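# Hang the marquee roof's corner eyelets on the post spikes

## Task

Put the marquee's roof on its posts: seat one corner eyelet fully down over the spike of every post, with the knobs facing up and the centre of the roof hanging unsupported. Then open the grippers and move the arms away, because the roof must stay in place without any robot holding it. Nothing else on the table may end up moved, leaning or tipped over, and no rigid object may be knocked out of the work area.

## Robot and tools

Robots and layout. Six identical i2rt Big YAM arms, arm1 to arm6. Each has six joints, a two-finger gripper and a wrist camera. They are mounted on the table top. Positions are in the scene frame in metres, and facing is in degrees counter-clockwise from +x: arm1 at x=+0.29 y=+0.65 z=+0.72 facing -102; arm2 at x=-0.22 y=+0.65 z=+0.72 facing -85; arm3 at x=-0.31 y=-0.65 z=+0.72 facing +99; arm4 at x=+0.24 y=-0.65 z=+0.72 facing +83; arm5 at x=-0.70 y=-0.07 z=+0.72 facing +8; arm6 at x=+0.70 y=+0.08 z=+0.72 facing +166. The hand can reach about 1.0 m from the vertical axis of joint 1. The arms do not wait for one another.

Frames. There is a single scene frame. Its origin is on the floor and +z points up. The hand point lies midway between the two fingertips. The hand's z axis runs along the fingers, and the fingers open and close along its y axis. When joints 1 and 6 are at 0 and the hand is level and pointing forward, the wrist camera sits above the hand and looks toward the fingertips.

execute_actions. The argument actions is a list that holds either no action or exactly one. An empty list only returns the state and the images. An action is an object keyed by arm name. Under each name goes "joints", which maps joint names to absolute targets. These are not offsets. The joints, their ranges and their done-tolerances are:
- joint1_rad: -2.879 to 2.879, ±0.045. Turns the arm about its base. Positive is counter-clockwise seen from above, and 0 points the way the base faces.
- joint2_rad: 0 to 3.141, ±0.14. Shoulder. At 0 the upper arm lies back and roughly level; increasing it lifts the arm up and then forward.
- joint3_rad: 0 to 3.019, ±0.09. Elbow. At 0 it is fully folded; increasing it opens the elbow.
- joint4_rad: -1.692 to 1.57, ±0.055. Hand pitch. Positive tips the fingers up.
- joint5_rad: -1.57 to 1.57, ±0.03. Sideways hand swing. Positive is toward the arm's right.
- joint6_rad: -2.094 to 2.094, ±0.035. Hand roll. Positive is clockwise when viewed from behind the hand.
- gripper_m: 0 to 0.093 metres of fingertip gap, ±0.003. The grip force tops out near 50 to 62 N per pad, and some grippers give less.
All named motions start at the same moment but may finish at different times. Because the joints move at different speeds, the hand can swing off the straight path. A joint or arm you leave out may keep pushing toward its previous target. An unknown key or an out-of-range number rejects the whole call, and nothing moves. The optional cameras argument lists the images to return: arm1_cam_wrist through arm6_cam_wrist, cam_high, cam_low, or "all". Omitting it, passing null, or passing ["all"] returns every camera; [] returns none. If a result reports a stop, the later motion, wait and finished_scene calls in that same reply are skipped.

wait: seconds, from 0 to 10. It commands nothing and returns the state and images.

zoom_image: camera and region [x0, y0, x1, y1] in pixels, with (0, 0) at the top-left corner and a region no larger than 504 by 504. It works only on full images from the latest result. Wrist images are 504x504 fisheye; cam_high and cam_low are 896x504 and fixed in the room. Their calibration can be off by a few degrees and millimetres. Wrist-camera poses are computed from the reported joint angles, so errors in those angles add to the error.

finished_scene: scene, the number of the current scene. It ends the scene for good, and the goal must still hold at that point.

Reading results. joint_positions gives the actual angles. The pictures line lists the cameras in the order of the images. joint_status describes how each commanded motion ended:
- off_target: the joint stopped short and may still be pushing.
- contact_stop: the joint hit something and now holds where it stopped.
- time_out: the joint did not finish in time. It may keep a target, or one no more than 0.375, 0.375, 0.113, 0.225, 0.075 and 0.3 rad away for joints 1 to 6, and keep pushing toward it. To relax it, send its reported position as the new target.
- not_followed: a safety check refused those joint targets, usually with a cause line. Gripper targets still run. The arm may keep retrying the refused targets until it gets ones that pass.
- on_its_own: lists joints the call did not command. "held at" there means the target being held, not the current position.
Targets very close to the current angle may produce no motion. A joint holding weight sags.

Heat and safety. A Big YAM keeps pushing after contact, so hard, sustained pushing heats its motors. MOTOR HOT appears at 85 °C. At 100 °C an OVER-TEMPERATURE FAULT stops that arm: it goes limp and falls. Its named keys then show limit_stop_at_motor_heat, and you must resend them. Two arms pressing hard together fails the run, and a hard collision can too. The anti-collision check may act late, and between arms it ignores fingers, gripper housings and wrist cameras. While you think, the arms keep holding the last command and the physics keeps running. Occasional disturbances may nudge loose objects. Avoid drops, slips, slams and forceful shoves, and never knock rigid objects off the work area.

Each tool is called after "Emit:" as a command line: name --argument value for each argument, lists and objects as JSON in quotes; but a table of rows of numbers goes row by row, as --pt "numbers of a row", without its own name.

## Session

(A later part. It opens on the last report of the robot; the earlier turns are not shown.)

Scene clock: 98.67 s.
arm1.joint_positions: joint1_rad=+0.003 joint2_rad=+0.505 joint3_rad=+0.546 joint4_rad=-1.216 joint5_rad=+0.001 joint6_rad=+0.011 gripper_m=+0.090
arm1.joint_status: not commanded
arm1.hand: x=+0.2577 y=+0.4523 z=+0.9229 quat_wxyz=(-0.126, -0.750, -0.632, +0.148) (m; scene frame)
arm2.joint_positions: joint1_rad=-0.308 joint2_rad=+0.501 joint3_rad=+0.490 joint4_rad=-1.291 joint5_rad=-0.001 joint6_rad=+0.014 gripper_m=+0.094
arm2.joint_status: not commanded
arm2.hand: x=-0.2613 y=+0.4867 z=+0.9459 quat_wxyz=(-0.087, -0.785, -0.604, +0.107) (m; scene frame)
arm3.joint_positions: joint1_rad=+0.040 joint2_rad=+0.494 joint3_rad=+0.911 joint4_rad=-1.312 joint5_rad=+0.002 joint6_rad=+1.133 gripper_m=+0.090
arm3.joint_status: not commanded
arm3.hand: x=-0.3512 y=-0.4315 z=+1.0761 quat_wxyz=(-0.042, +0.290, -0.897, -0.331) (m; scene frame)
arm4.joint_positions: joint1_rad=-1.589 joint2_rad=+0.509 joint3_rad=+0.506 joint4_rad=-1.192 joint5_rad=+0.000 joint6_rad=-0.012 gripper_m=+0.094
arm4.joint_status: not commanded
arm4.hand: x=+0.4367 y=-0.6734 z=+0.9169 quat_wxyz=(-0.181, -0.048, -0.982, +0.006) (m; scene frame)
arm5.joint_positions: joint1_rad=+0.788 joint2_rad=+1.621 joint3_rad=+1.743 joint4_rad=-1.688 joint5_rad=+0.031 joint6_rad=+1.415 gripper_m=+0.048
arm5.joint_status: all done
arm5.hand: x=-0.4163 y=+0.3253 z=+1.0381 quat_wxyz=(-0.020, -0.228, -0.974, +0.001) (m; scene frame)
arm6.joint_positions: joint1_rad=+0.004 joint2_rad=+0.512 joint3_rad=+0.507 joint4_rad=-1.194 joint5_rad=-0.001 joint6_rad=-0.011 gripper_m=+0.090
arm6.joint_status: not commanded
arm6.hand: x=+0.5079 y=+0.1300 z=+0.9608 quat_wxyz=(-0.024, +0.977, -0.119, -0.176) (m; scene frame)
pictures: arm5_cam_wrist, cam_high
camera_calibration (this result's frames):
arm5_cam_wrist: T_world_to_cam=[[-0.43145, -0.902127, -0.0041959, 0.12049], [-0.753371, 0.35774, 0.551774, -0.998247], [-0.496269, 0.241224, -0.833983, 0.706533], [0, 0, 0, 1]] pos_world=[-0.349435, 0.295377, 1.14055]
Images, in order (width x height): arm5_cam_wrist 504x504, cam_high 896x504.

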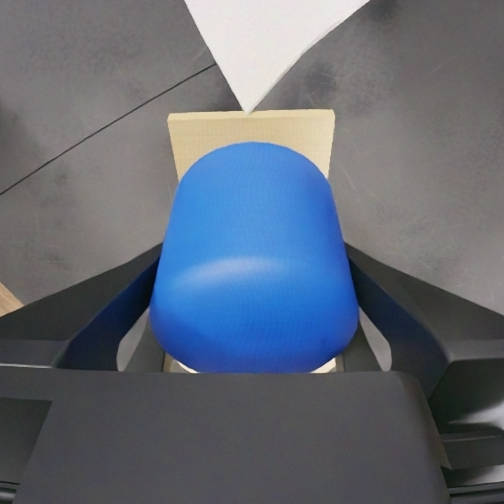

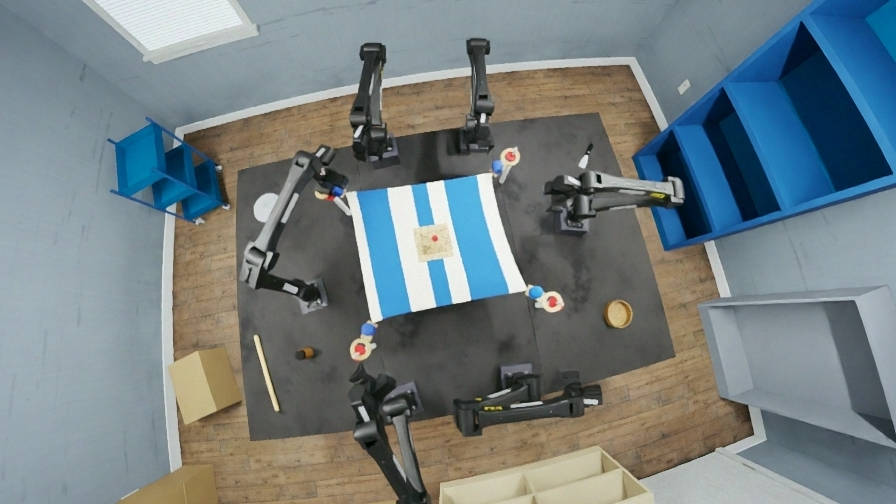

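Emit:
execute_actions --actions '[{"arm5":{"joints":{"joint3_rad":1.80,"joint2_rad":1.56,"joint1_rad":0.76}}}]' --cameras '["arm5_cam_wrist","cam_high","cam_low"]'

Scene clock: 100.23 s.
arm1.joint_positions: joint1_rad=+0.003 joint2_rad=+0.505 joint3_rad=+0.546 joint4_rad=-1.216 joint5_rad=+0.001 joint6_rad=+0.011 gripper_m=+0.090
arm1.joint_status: not commanded
arm1.hand: x=+0.2577 y=+0.4523 z=+0.9229 quat_wxyz=(-0.126, -0.750, -0.632, +0.148) (m; scene frame)
arm2.joint_positions: joint1_rad=-0.308 joint2_rad=+0.501 joint3_rad=+0.490 joint4_rad=-1.291 joint5_rad=-0.001 joint6_rad=+0.014 gripper_m=+0.094
arm2.joint_status: not commanded
arm2.hand: x=-0.2613 y=+0.4867 z=+0.9459 quat_wxyz=(-0.087, -0.785, -0.604, +0.107) (m; scene frame)
arm3.joint_positions: joint1_rad=+0.040 joint2_rad=+0.494 joint3_rad=+0.911 joint4_rad=-1.312 joint5_rad=+0.002 joint6_rad=+1.133 gripper_m=+0.090
arm3.joint_status: not commanded
arm3.hand: x=-0.3512 y=-0.4315 z=+1.0761 quat_wxyz=(-0.042, +0.290, -0.897, -0.331) (m; scene frame)
arm4.joint_positions: joint1_rad=-1.589 joint2_rad=+0.509 joint3_rad=+0.506 joint4_rad=-1.192 joint5_rad=+0.000 joint6_rad=-0.012 gripper_m=+0.094
arm4.joint_status: not commanded
arm4.hand: x=+0.4367 y=-0.6734 z=+0.9169 quat_wxyz=(-0.181, -0.048, -0.982, +0.006) (m; scene frame)
arm5.joint_positions: joint1_rad=+0.739 joint2_rad=+1.580 joint3_rad=+1.743 joint4_rad=-1.688 joint5_rad=+0.015 joint6_rad=+1.415 gripper_m=+0.048
arm5.joint_status: all done
arm5.hand: x=-0.4043 y=+0.3064 z=+1.0572 quat_wxyz=(-0.021, -0.252, -0.967, -0.020) (m; scene frame)
arm6.joint_positions: joint1_rad=+0.004 joint2_rad=+0.512 joint3_rad=+0.507 joint4_rad=-1.194 joint5_rad=-0.001 joint6_rad=-0.011 gripper_m=+0.090
arm6.joint_status: not commanded
arm6.hand: x=+0.5079 y=+0.1300 z=+0.9608 quat_wxyz=(-0.024, +0.977, -0.119, -0.176) (m; scene frame)
pictures: arm5_cam_wrist, cam_high, cam_low
camera_calibration (this result's frames):
arm5_cam_wrist: T_world_to_cam=[[-0.474559, -0.878914, -0.04799, 0.130462], [-0.741933, 0.37007, 0.559091, -0.999879], [-0.473634, 0.300927, -0.827716, 0.717226], [0, 0, 0, 1]] pos_world=[-0.340229, 0.268858, 1.15894]
Images, in order (width x height): arm5_cam_wrist 504x504, cam_high 896x504, cam_low 896x504.

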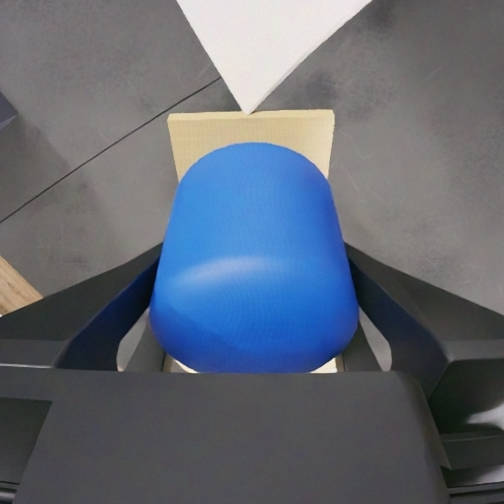

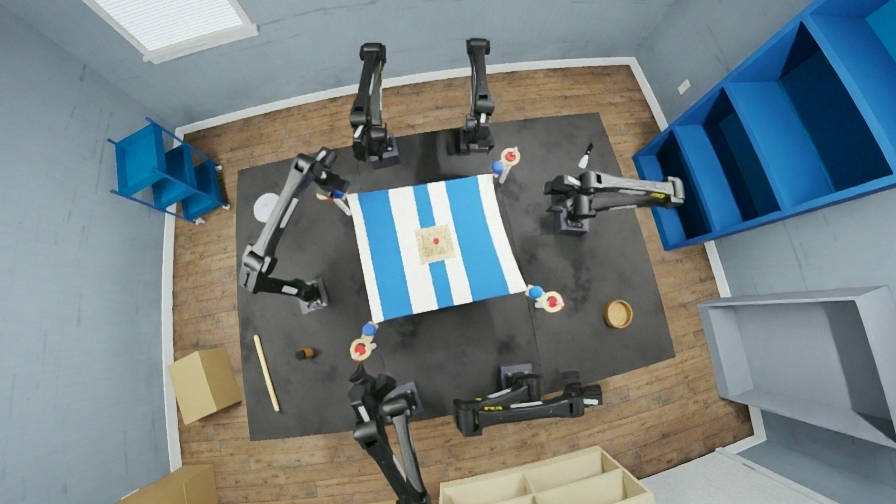

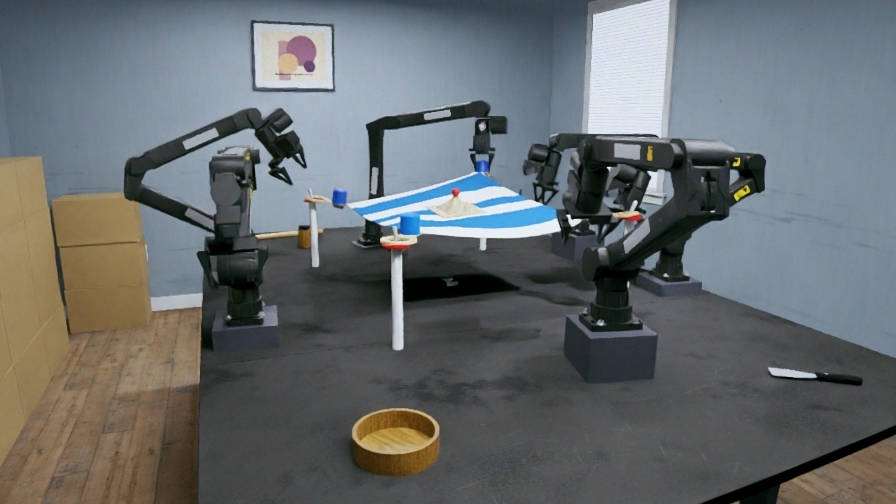

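Emit:
zoom_image --camera "cam_high" --region '[280,140,400,240]'

Emit:
zoom_image --camera "cam_low" --region '[420,130,560,260]'

Region (280, 140, 400, 240) of cam_high's 896x504 image, scaled by 4.200, with more detail than that image has.

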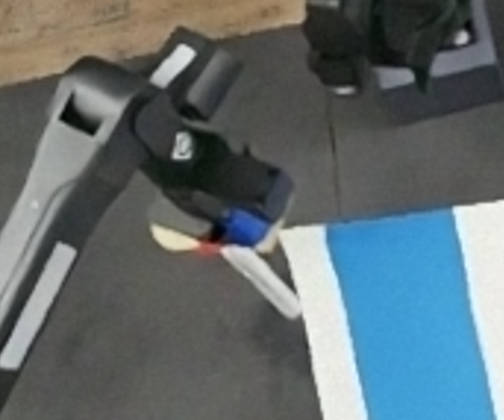

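Region (420, 130, 560, 260) of cam_low's 896x504 image, scaled by 3.600, with more detail than that image has; it fills the top 468 rows of this view, and the rest is white.

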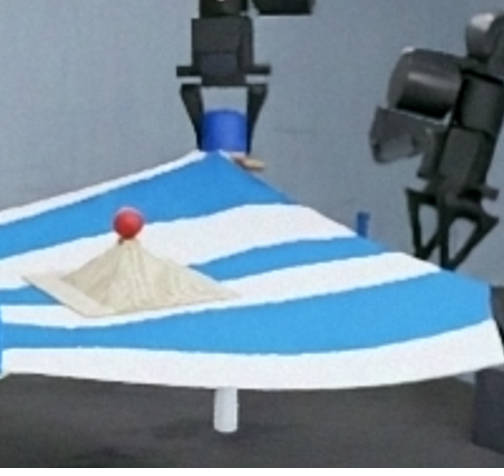

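Emit:
execute_actions --actions '[{"arm5":{"joints":{"joint3_rad":1.70,"joint2_rad":1.59,"joint1_rad":0.77}}}]' --cameras '["cam_high","cam_low"]'

Emit:
zoom_image --camera "cam_high" --region '[280,140,400,240]'

Emit:
zoom_image --camera "cam_low" --region '[420,130,560,260]'

Scene clock: 101.50 s.
arm1.joint_positions: joint1_rad=+0.003 joint2_rad=+0.505 joint3_rad=+0.546 joint4_rad=-1.216 joint5_rad=+0.001 joint6_rad=+0.011 gripper_m=+0.090
arm1.joint_status: not commanded
arm1.hand: x=+0.2577 y=+0.4523 z=+0.9229 quat_wxyz=(-0.126, -0.750, -0.632, +0.148) (m; scene frame)
arm2.joint_positions: joint1_rad=-0.308 joint2_rad=+0.501 joint3_rad=+0.490 joint4_rad=-1.291 joint5_rad=-0.001 joint6_rad=+0.014 gripper_m=+0.094
arm2.joint_status: not commanded
arm2.hand: x=-0.2613 y=+0.4867 z=+0.9459 quat_wxyz=(-0.087, -0.785, -0.604, +0.107) (m; scene frame)
arm3.joint_positions: joint1_rad=+0.040 joint2_rad=+0.494 joint3_rad=+0.911 joint4_rad=-1.312 joint5_rad=+0.002 joint6_rad=+1.133 gripper_m=+0.090
arm3.joint_status: not commanded
arm3.hand: x=-0.3512 y=-0.4315 z=+1.0761 quat_wxyz=(-0.042, +0.290, -0.897, -0.331) (m; scene frame)
arm4.joint_positions: joint1_rad=-1.589 joint2_rad=+0.509 joint3_rad=+0.506 joint4_rad=-1.192 joint5_rad=+0.000 joint6_rad=-0.012 gripper_m=+0.094
arm4.joint_status: not commanded
arm4.hand: x=+0.4367 y=-0.6734 z=+0.9169 quat_wxyz=(-0.181, -0.048, -0.982, +0.006) (m; scene frame)
arm5.joint_positions: joint1_rad=+0.739 joint2_rad=+1.594 joint3_rad=+1.691 joint4_rad=-1.688 joint5_rad=+0.015 joint6_rad=+1.415 gripper_m=+0.048
arm5.joint_status: all done
arm5.hand: x=-0.4087 y=+0.3006 z=+1.0311 quat_wxyz=(-0.008, -0.252, -0.968, +0.010) (m; scene frame)
arm6.joint_positions: joint1_rad=+0.004 joint2_rad=+0.512 joint3_rad=+0.507 joint4_rad=-1.194 joint5_rad=-0.001 joint6_rad=-0.011 gripper_m=+0.090
arm6.joint_status: not commanded
arm6.hand: x=+0.5079 y=+0.1300 z=+0.9608 quat_wxyz=(-0.024, +0.977, -0.119, -0.176) (m; scene frame)
pictures: cam_high, cam_low
Images, in order (width x height): cam_high 896x504, cam_low 896x504.

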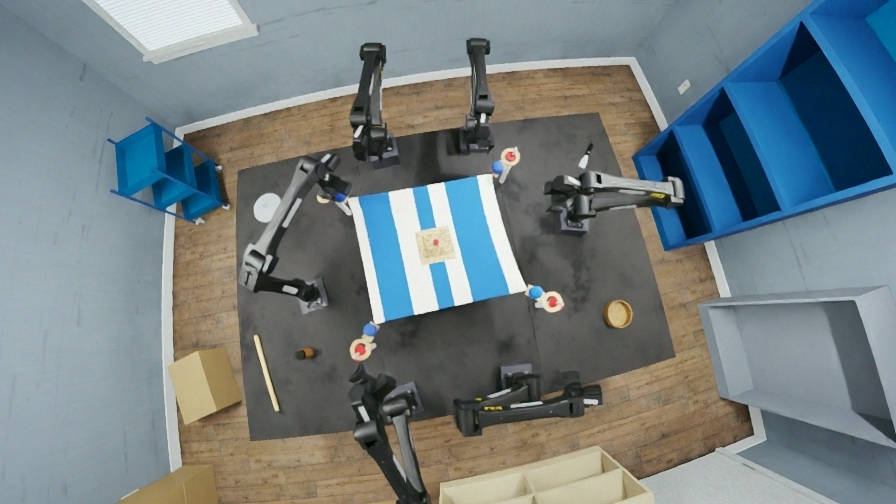

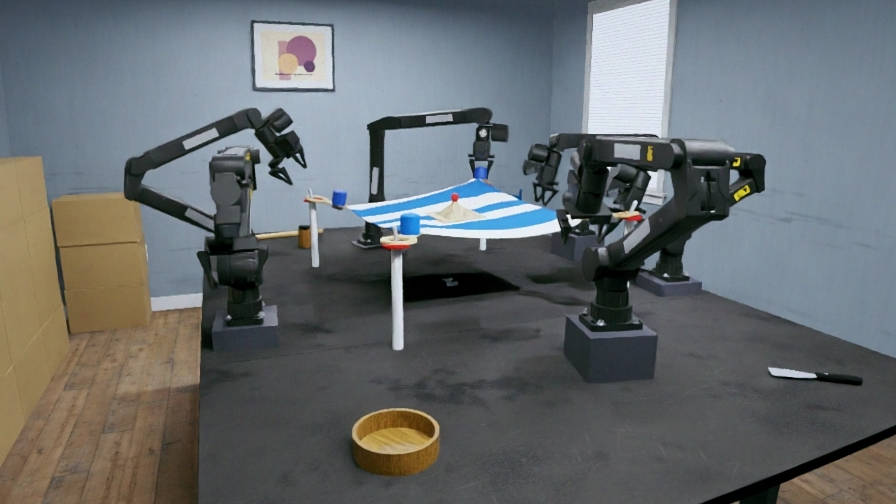

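Region (280, 140, 400, 240) of cam_high's 896x504 image, scaled by 4.200, with more detail than that image has.

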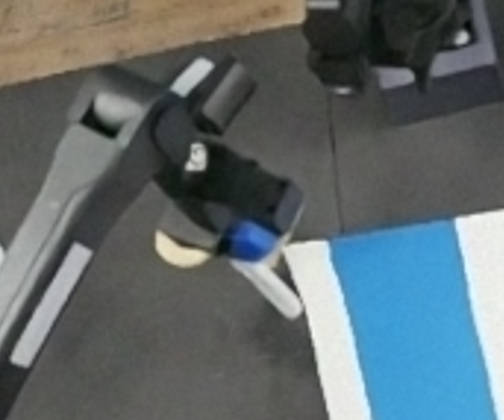

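Region (420, 130, 560, 260) of cam_low's 896x504 image, scaled by 3.600, with more detail than that image has; it fills the top 468 rows of this view, and the rest is white.

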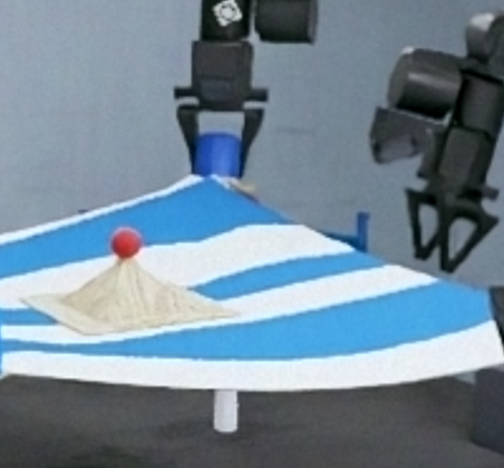

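Emit:
execute_actions --actions '[{"arm5":{"joints":{"joint3_rad":1.74,"joint2_rad":1.62,"joint1_rad":0.69}}}]' --cameras '["cam_high","cam_low"]'

Emit:
zoom_image --camera "cam_high" --region '[280,140,400,240]'

Emit:
zoom_image --camera "cam_low" --region '[420,130,560,260]'

Scene clock: 102.57 s.
arm1.joint_positions: joint1_rad=+0.003 joint2_rad=+0.505 joint3_rad=+0.546 joint4_rad=-1.216 joint5_rad=+0.001 joint6_rad=+0.011 gripper_m=+0.090
arm1.joint_status: not commanded
arm1.hand: x=+0.2577 y=+0.4523 z=+0.9229 quat_wxyz=(-0.126, -0.750, -0.632, +0.148) (m; scene frame)
arm2.joint_positions: joint1_rad=-0.308 joint2_rad=+0.501 joint3_rad=+0.490 joint4_rad=-1.291 joint5_rad=-0.001 joint6_rad=+0.014 gripper_m=+0.094
arm2.joint_status: not commanded
arm2.hand: x=-0.2613 y=+0.4867 z=+0.9459 quat_wxyz=(-0.087, -0.785, -0.604, +0.107) (m; scene frame)
arm3.joint_positions: joint1_rad=+0.040 joint2_rad=+0.494 joint3_rad=+0.911 joint4_rad=-1.312 joint5_rad=+0.002 joint6_rad=+1.133 gripper_m=+0.090
arm3.joint_status: not commanded
arm3.hand: x=-0.3512 y=-0.4315 z=+1.0761 quat_wxyz=(-0.042, +0.290, -0.897, -0.331) (m; scene frame)
arm4.joint_positions: joint1_rad=-1.589 joint2_rad=+0.509 joint3_rad=+0.506 joint4_rad=-1.192 joint5_rad=+0.000 joint6_rad=-0.012 gripper_m=+0.094
arm4.joint_status: not commanded
arm4.hand: x=+0.4367 y=-0.6734 z=+0.9169 quat_wxyz=(-0.181, -0.048, -0.982, +0.006) (m; scene frame)
arm5.joint_positions: joint1_rad=+0.687 joint2_rad=+1.611 joint3_rad=+1.691 joint4_rad=-1.688 joint5_rad=-0.003 joint6_rad=+1.409 gripper_m=+0.048
arm5.joint_status: all done
arm5.hand: x=-0.3901 y=+0.2886 z=+1.0238 quat_wxyz=(+0.004, -0.274, -0.962, +0.013) (m; scene frame)
arm6.joint_positions: joint1_rad=+0.004 joint2_rad=+0.512 joint3_rad=+0.507 joint4_rad=-1.194 joint5_rad=-0.001 joint6_rad=-0.011 gripper_m=+0.090
arm6.joint_status: not commanded
arm6.hand: x=+0.5079 y=+0.1300 z=+0.9608 quat_wxyz=(-0.024, +0.977, -0.119, -0.176) (m; scene frame)
pictures: cam_high, cam_low
Images, in order (width x height): cam_high 896x504, cam_low 896x504.

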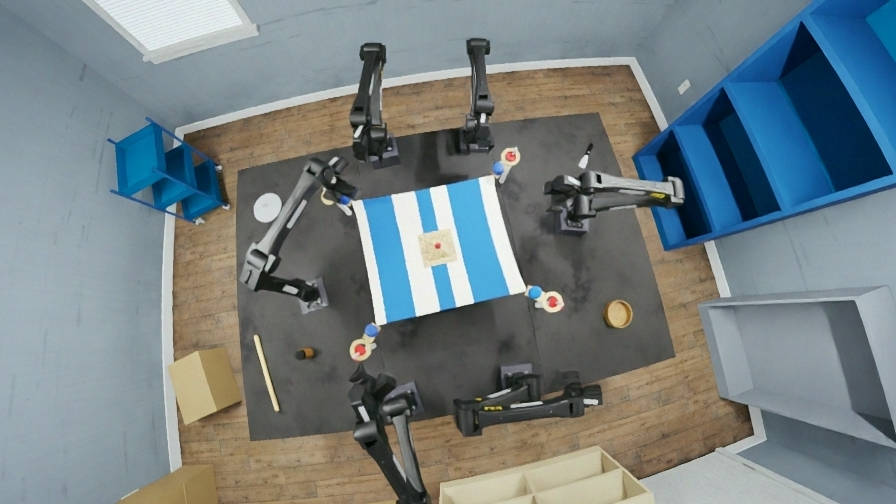

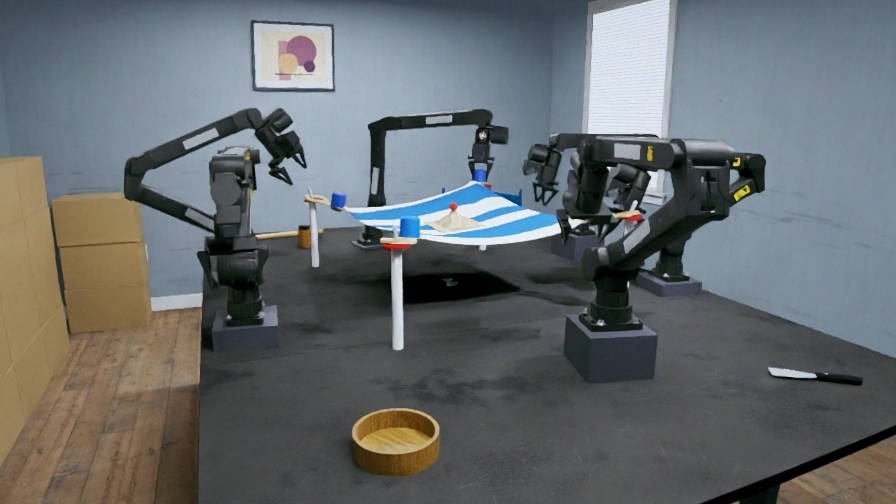

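Region (280, 140, 400, 240) of cam_high's 896x504 image, scaled by 4.200, with more detail than that image has.

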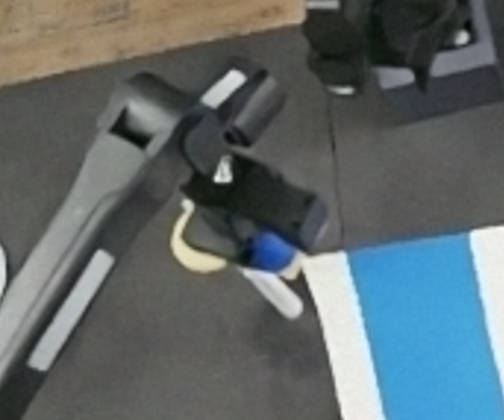

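Region (420, 130, 560, 260) of cam_low's 896x504 image, scaled by 3.600, with more detail than that image has; it fills the top 468 rows of this view, and the rest is white.

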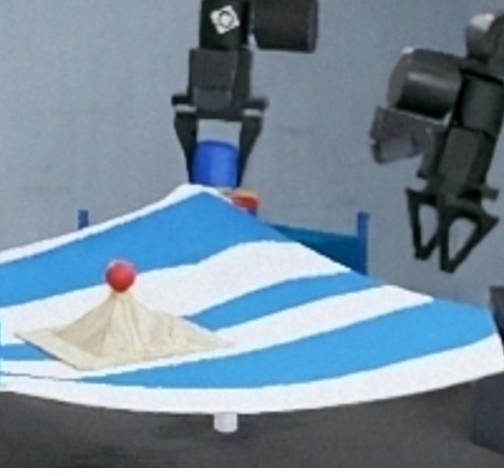

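Emit:
execute_actions --actions '[{"arm5":{"joints":{"joint3_rad":1.64}}}]' --cameras '["cam_high","cam_low"]'

Emit:
zoom_image --camera "cam_high" --region '[280,140,400,240]'

Emit:
zoom_image --camera "cam_low" --region '[420,130,560,260]'

Scene clock: 103.53 s.
arm1.joint_positions: joint1_rad=+0.003 joint2_rad=+0.505 joint3_rad=+0.546 joint4_rad=-1.216 joint5_rad=+0.001 joint6_rad=+0.011 gripper_m=+0.090
arm1.joint_status: not commanded
arm1.hand: x=+0.2577 y=+0.4523 z=+0.9229 quat_wxyz=(-0.126, -0.750, -0.632, +0.148) (m; scene frame)
arm2.joint_positions: joint1_rad=-0.308 joint2_rad=+0.501 joint3_rad=+0.490 joint4_rad=-1.291 joint5_rad=-0.001 joint6_rad=+0.014 gripper_m=+0.094
arm2.joint_status: not commanded
arm2.hand: x=-0.2613 y=+0.4867 z=+0.9459 quat_wxyz=(-0.087, -0.785, -0.604, +0.107) (m; scene frame)
arm3.joint_positions: joint1_rad=+0.040 joint2_rad=+0.494 joint3_rad=+0.911 joint4_rad=-1.312 joint5_rad=+0.002 joint6_rad=+1.133 gripper_m=+0.090
arm3.joint_status: not commanded
arm3.hand: x=-0.3512 y=-0.4315 z=+1.0761 quat_wxyz=(-0.042, +0.290, -0.897, -0.331) (m; scene frame)
arm4.joint_positions: joint1_rad=-1.589 joint2_rad=+0.509 joint3_rad=+0.506 joint4_rad=-1.192 joint5_rad=+0.000 joint6_rad=-0.012 gripper_m=+0.094
arm4.joint_status: not commanded
arm4.hand: x=+0.4367 y=-0.6734 z=+0.9169 quat_wxyz=(-0.181, -0.048, -0.982, +0.006) (m; scene frame)
arm5.joint_positions: joint1_rad=+0.682 joint2_rad=+1.610 joint3_rad=+1.671 joint4_rad=-1.681 joint5_rad=-0.005 joint6_rad=+1.419 gripper_m=+0.048
arm5.joint_status: all done
arm5.hand: x=-0.3903 y=+0.2852 z=+1.0162 quat_wxyz=(+0.008, -0.281, -0.959, +0.019) (m; scene frame)
arm6.joint_positions: joint1_rad=+0.004 joint2_rad=+0.512 joint3_rad=+0.507 joint4_rad=-1.194 joint5_rad=-0.001 joint6_rad=-0.011 gripper_m=+0.090
arm6.joint_status: not commanded
arm6.hand: x=+0.5079 y=+0.1300 z=+0.9608 quat_wxyz=(-0.024, +0.977, -0.119, -0.176) (m; scene frame)
pictures: cam_high, cam_low
Images, in order (width x height): cam_high 896x504, cam_low 896x504.

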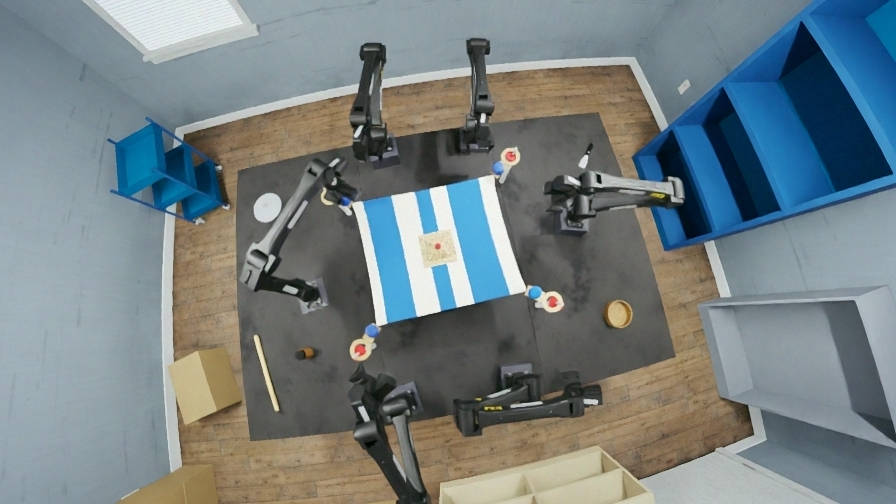

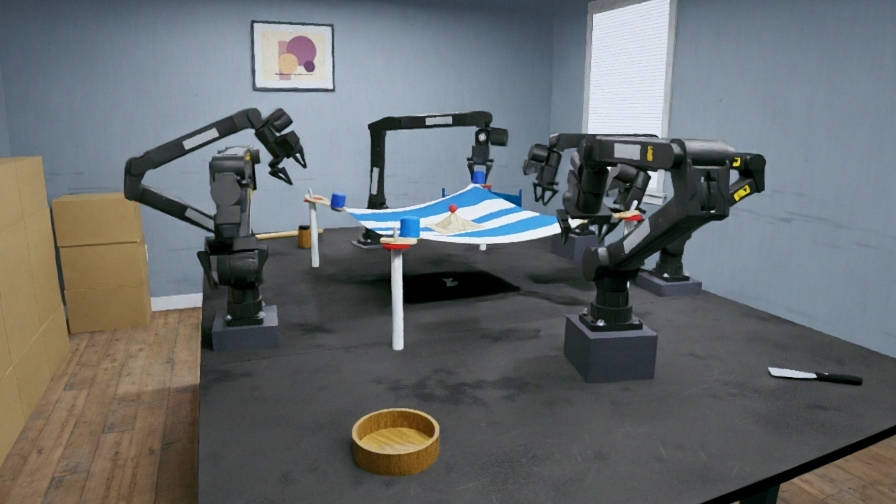

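Region (280, 140, 400, 240) of cam_high's 896x504 image, scaled by 4.200, with more detail than that image has.

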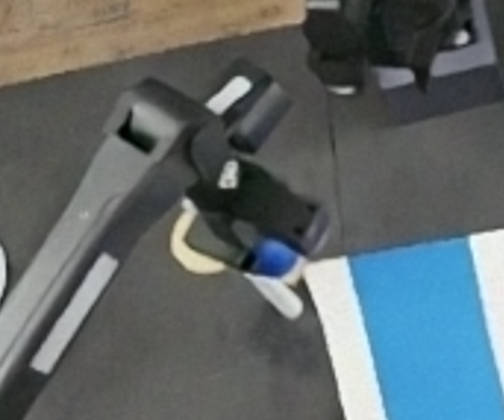

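Region (420, 130, 560, 260) of cam_low's 896x504 image, scaled by 3.600, with more detail than that image has; it fills the top 468 rows of this view, and the rest is white.

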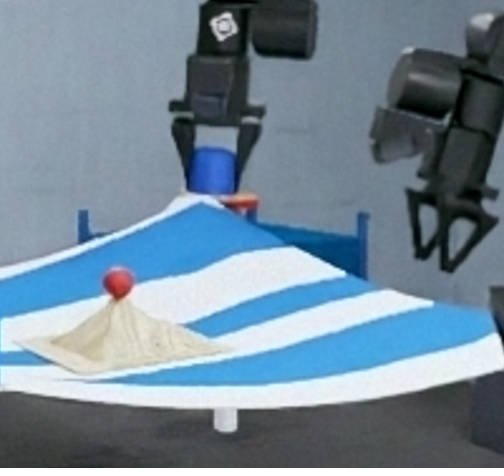

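Appears seated on the cap. Release.

Emit:
execute_actions --actions '[{"arm5":{"joints":{"gripper_m":0.09,"joint3_rad":1.671}}}]' --cameras '[]'

Emit:
execute_actions --actions '[{"arm5":{"joints":{"joint3_rad":1.95}}}]' --cameras '[]'

Emit:
execute_actions --actions '[{"arm5":{"joints":{"joint2_rad":0.6,"joint3_rad":1.0,"joint4_rad":-1.3}}}]' --cameras '["cam_high","cam_low"]'

Emit:
zoom_image --camera "cam_high" --region '[280,140,400,240]'

Emit:
zoom_image --camera "cam_low" --region '[420,130,560,260]'

Scene clock: 104.43 s.
arm1.joint_positions: joint1_rad=+0.003 joint2_rad=+0.505 joint3_rad=+0.546 joint4_rad=-1.216 joint5_rad=+0.001 joint6_rad=+0.011 gripper_m=+0.090
arm1.joint_status: not commanded
arm1.hand: x=+0.2577 y=+0.4523 z=+0.9229 quat_wxyz=(-0.126, -0.750, -0.632, +0.148) (m; scene frame)
arm2.joint_positions: joint1_rad=-0.308 joint2_rad=+0.501 joint3_rad=+0.490 joint4_rad=-1.291 joint5_rad=-0.001 joint6_rad=+0.014 gripper_m=+0.094
arm2.joint_status: not commanded
arm2.hand: x=-0.2613 y=+0.4867 z=+0.9459 quat_wxyz=(-0.087, -0.785, -0.604, +0.107) (m; scene frame)
arm3.joint_positions: joint1_rad=+0.040 joint2_rad=+0.494 joint3_rad=+0.911 joint4_rad=-1.312 joint5_rad=+0.002 joint6_rad=+1.133 gripper_m=+0.090
arm3.joint_status: not commanded
arm3.hand: x=-0.3512 y=-0.4315 z=+1.0761 quat_wxyz=(-0.042, +0.290, -0.897, -0.331) (m; scene frame)
arm4.joint_positions: joint1_rad=-1.589 joint2_rad=+0.509 joint3_rad=+0.506 joint4_rad=-1.192 joint5_rad=+0.000 joint6_rad=-0.012 gripper_m=+0.094
arm4.joint_status: not commanded
arm4.hand: x=+0.4367 y=-0.6734 z=+0.9169 quat_wxyz=(-0.181, -0.048, -0.982, +0.006) (m; scene frame)
arm5.joint_positions: joint1_rad=+0.682 joint2_rad=+1.612 joint3_rad=+1.670 joint4_rad=-1.681 joint5_rad=-0.003 joint6_rad=+1.408 gripper_m=+0.090
arm5.joint_status: all done
arm5.hand: x=-0.3901 y=+0.2850 z=+1.0151 quat_wxyz=(+0.007, -0.276, -0.961, +0.021) (m; scene frame)
arm6.joint_positions: joint1_rad=+0.004 joint2_rad=+0.512 joint3_rad=+0.507 joint4_rad=-1.194 joint5_rad=-0.001 joint6_rad=-0.011 gripper_m=+0.090
arm6.joint_status: not commanded
arm6.hand: x=+0.5079 y=+0.1300 z=+0.9608 quat_wxyz=(-0.024, +0.977, -0.119, -0.176) (m; scene frame)
pictures: none
No camera images: the call's "cameras" was empty. Leave "cameras" out to get every camera's image.

Scene clock: 105.40 s.
arm1.joint_positions: joint1_rad=+0.003 joint2_rad=+0.505 joint3_rad=+0.546 joint4_rad=-1.216 joint5_rad=+0.001 joint6_rad=+0.011 gripper_m=+0.090
arm1.joint_status: not commanded
arm1.hand: x=+0.2577 y=+0.4523 z=+0.9229 quat_wxyz=(-0.126, -0.750, -0.632, +0.148) (m; scene frame)
arm2.joint_positions: joint1_rad=-0.308 joint2_rad=+0.501 joint3_rad=+0.490 joint4_rad=-1.291 joint5_rad=-0.001 joint6_rad=+0.014 gripper_m=+0.094
arm2.joint_status: not commanded
arm2.hand: x=-0.2613 y=+0.4867 z=+0.9459 quat_wxyz=(-0.087, -0.785, -0.604, +0.107) (m; scene frame)
arm3.joint_positions: joint1_rad=+0.040 joint2_rad=+0.494 joint3_rad=+0.911 joint4_rad=-1.312 joint5_rad=+0.002 joint6_rad=+1.133 gripper_m=+0.090
arm3.joint_status: not commanded
arm3.hand: x=-0.3512 y=-0.4315 z=+1.0761 quat_wxyz=(-0.042, +0.290, -0.897, -0.331) (m; scene frame)
arm4.joint_positions: joint1_rad=-1.589 joint2_rad=+0.509 joint3_rad=+0.506 joint4_rad=-1.192 joint5_rad=+0.000 joint6_rad=-0.012 gripper_m=+0.094
arm4.joint_status: not commanded
arm4.hand: x=+0.4367 y=-0.6734 z=+0.9169 quat_wxyz=(-0.181, -0.048, -0.982, +0.006) (m; scene frame)
arm5.joint_positions: joint1_rad=+0.682 joint2_rad=+1.613 joint3_rad=+1.909 joint4_rad=-1.683 joint5_rad=-0.003 joint6_rad=+1.407 gripper_m=+0.090
arm5.joint_status: all done
arm5.hand: x=-0.3632 y=+0.3165 z=+1.1083 quat_wxyz=(-0.043, -0.274, -0.957, -0.086) (m; scene frame)
arm6.joint_positions: joint1_rad=+0.004 joint2_rad=+0.512 joint3_rad=+0.507 joint4_rad=-1.194 joint5_rad=-0.001 joint6_rad=-0.011 gripper_m=+0.090
arm6.joint_status: not commanded
arm6.hand: x=+0.5079 y=+0.1300 z=+0.9608 quat_wxyz=(-0.024, +0.977, -0.119, -0.176) (m; scene frame)
pictures: none
No camera images: the call's "cameras" was empty. Leave "cameras" out to get every camera's image.

Scene clock: 106.97 s.
arm1.joint_positions: joint1_rad=+0.003 joint2_rad=+0.505 joint3_rad=+0.546 joint4_rad=-1.216 joint5_rad=+0.001 joint6_rad=+0.011 gripper_m=+0.090
arm1.joint_status: not commanded
arm1.hand: x=+0.2577 y=+0.4523 z=+0.9229 quat_wxyz=(-0.126, -0.750, -0.632, +0.148) (m; scene frame)
arm2.joint_positions: joint1_rad=-0.308 joint2_rad=+0.501 joint3_rad=+0.490 joint4_rad=-1.291 joint5_rad=-0.001 joint6_rad=+0.014 gripper_m=+0.094
arm2.joint_status: not commanded
arm2.hand: x=-0.2613 y=+0.4867 z=+0.9459 quat_wxyz=(-0.087, -0.785, -0.604, +0.107) (m; scene frame)
arm3.joint_positions: joint1_rad=+0.040 joint2_rad=+0.494 joint3_rad=+0.911 joint4_rad=-1.312 joint5_rad=+0.002 joint6_rad=+1.133 gripper_m=+0.090
arm3.joint_status: not commanded
arm3.hand: x=-0.3512 y=-0.4315 z=+1.0761 quat_wxyz=(-0.042, +0.290, -0.897, -0.331) (m; scene frame)
arm4.joint_positions: joint1_rad=-1.589 joint2_rad=+0.509 joint3_rad=+0.506 joint4_rad=-1.192 joint5_rad=+0.000 joint6_rad=-0.012 gripper_m=+0.094
arm4.joint_status: not commanded
arm4.hand: x=+0.4367 y=-0.6734 z=+0.9169 quat_wxyz=(-0.181, -0.048, -0.982, +0.006) (m; scene frame)
arm5.joint_positions: joint1_rad=+0.682 joint2_rad=+0.607 joint3_rad=+0.998 joint4_rad=-1.315 joint5_rad=-0.003 joint6_rad=+1.405 gripper_m=+0.090
arm5.joint_status: all done
arm5.hand: x=-0.5382 y=+0.1175 z=+1.0822 quat_wxyz=(-0.140, -0.259, -0.911, -0.290) (m; scene frame)
arm6.joint_positions: joint1_rad=+0.004 joint2_rad=+0.512 joint3_rad=+0.507 joint4_rad=-1.194 joint5_rad=-0.001 joint6_rad=-0.011 gripper_m=+0.090
arm6.joint_status: not commanded
arm6.hand: x=+0.5079 y=+0.1300 z=+0.9608 quat_wxyz=(-0.024, +0.977, -0.119, -0.176) (m; scene frame)
pictures: cam_high, cam_low
Images, in order (width x height): cam_high 896x504, cam_low 896x504.

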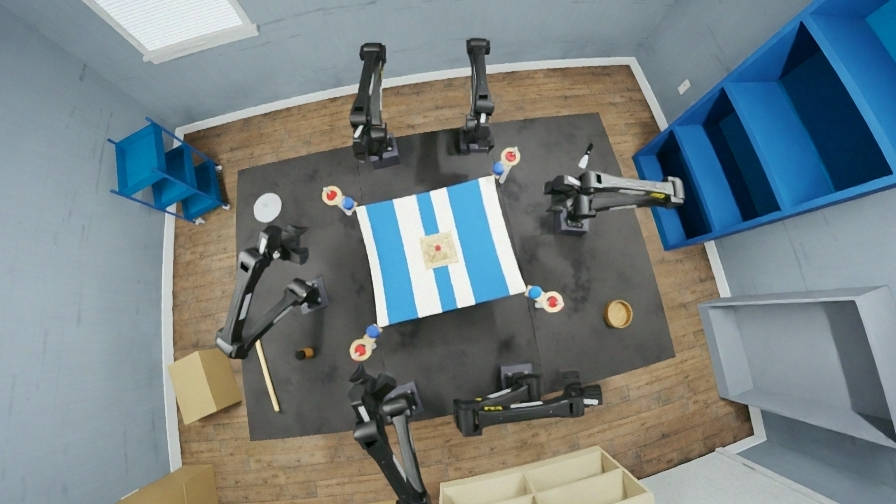

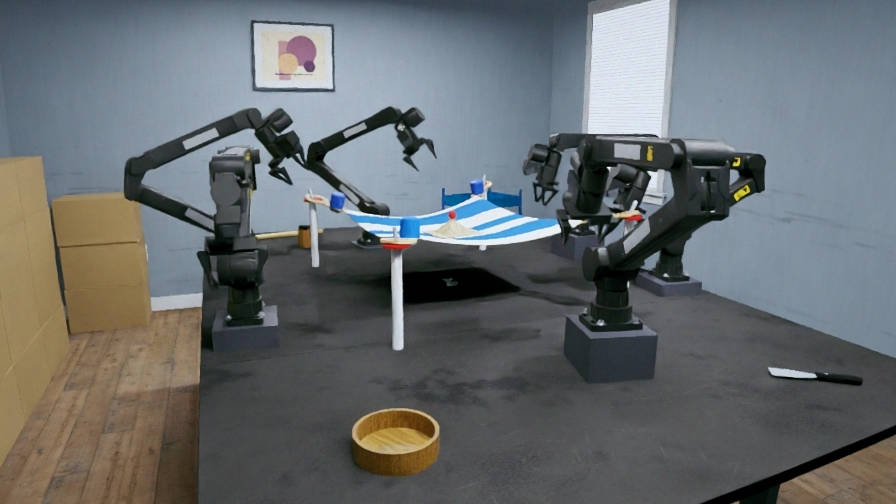

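Region (280, 140, 400, 240) of cam_high's 896x504 image, scaled by 4.200, with more detail than that image has.

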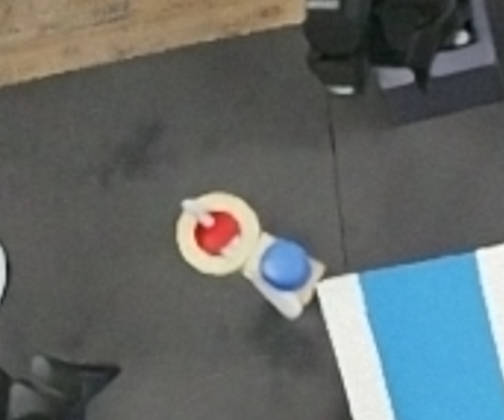

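Region (420, 130, 560, 260) of cam_low's 896x504 image, scaled by 3.600, with more detail than that image has; it fills the top 468 rows of this view, and the rest is white.

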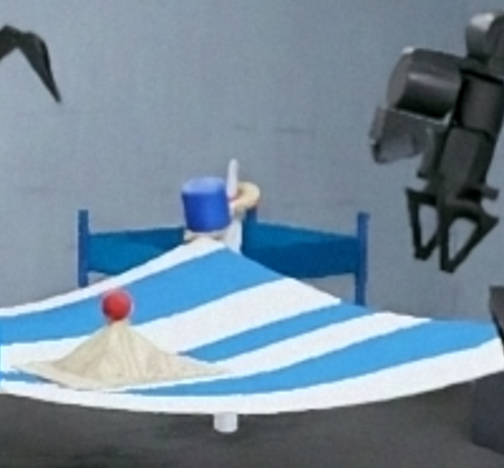

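Seated.

Emit:
finished_scene --scene 1

The scene is finished: the task was done.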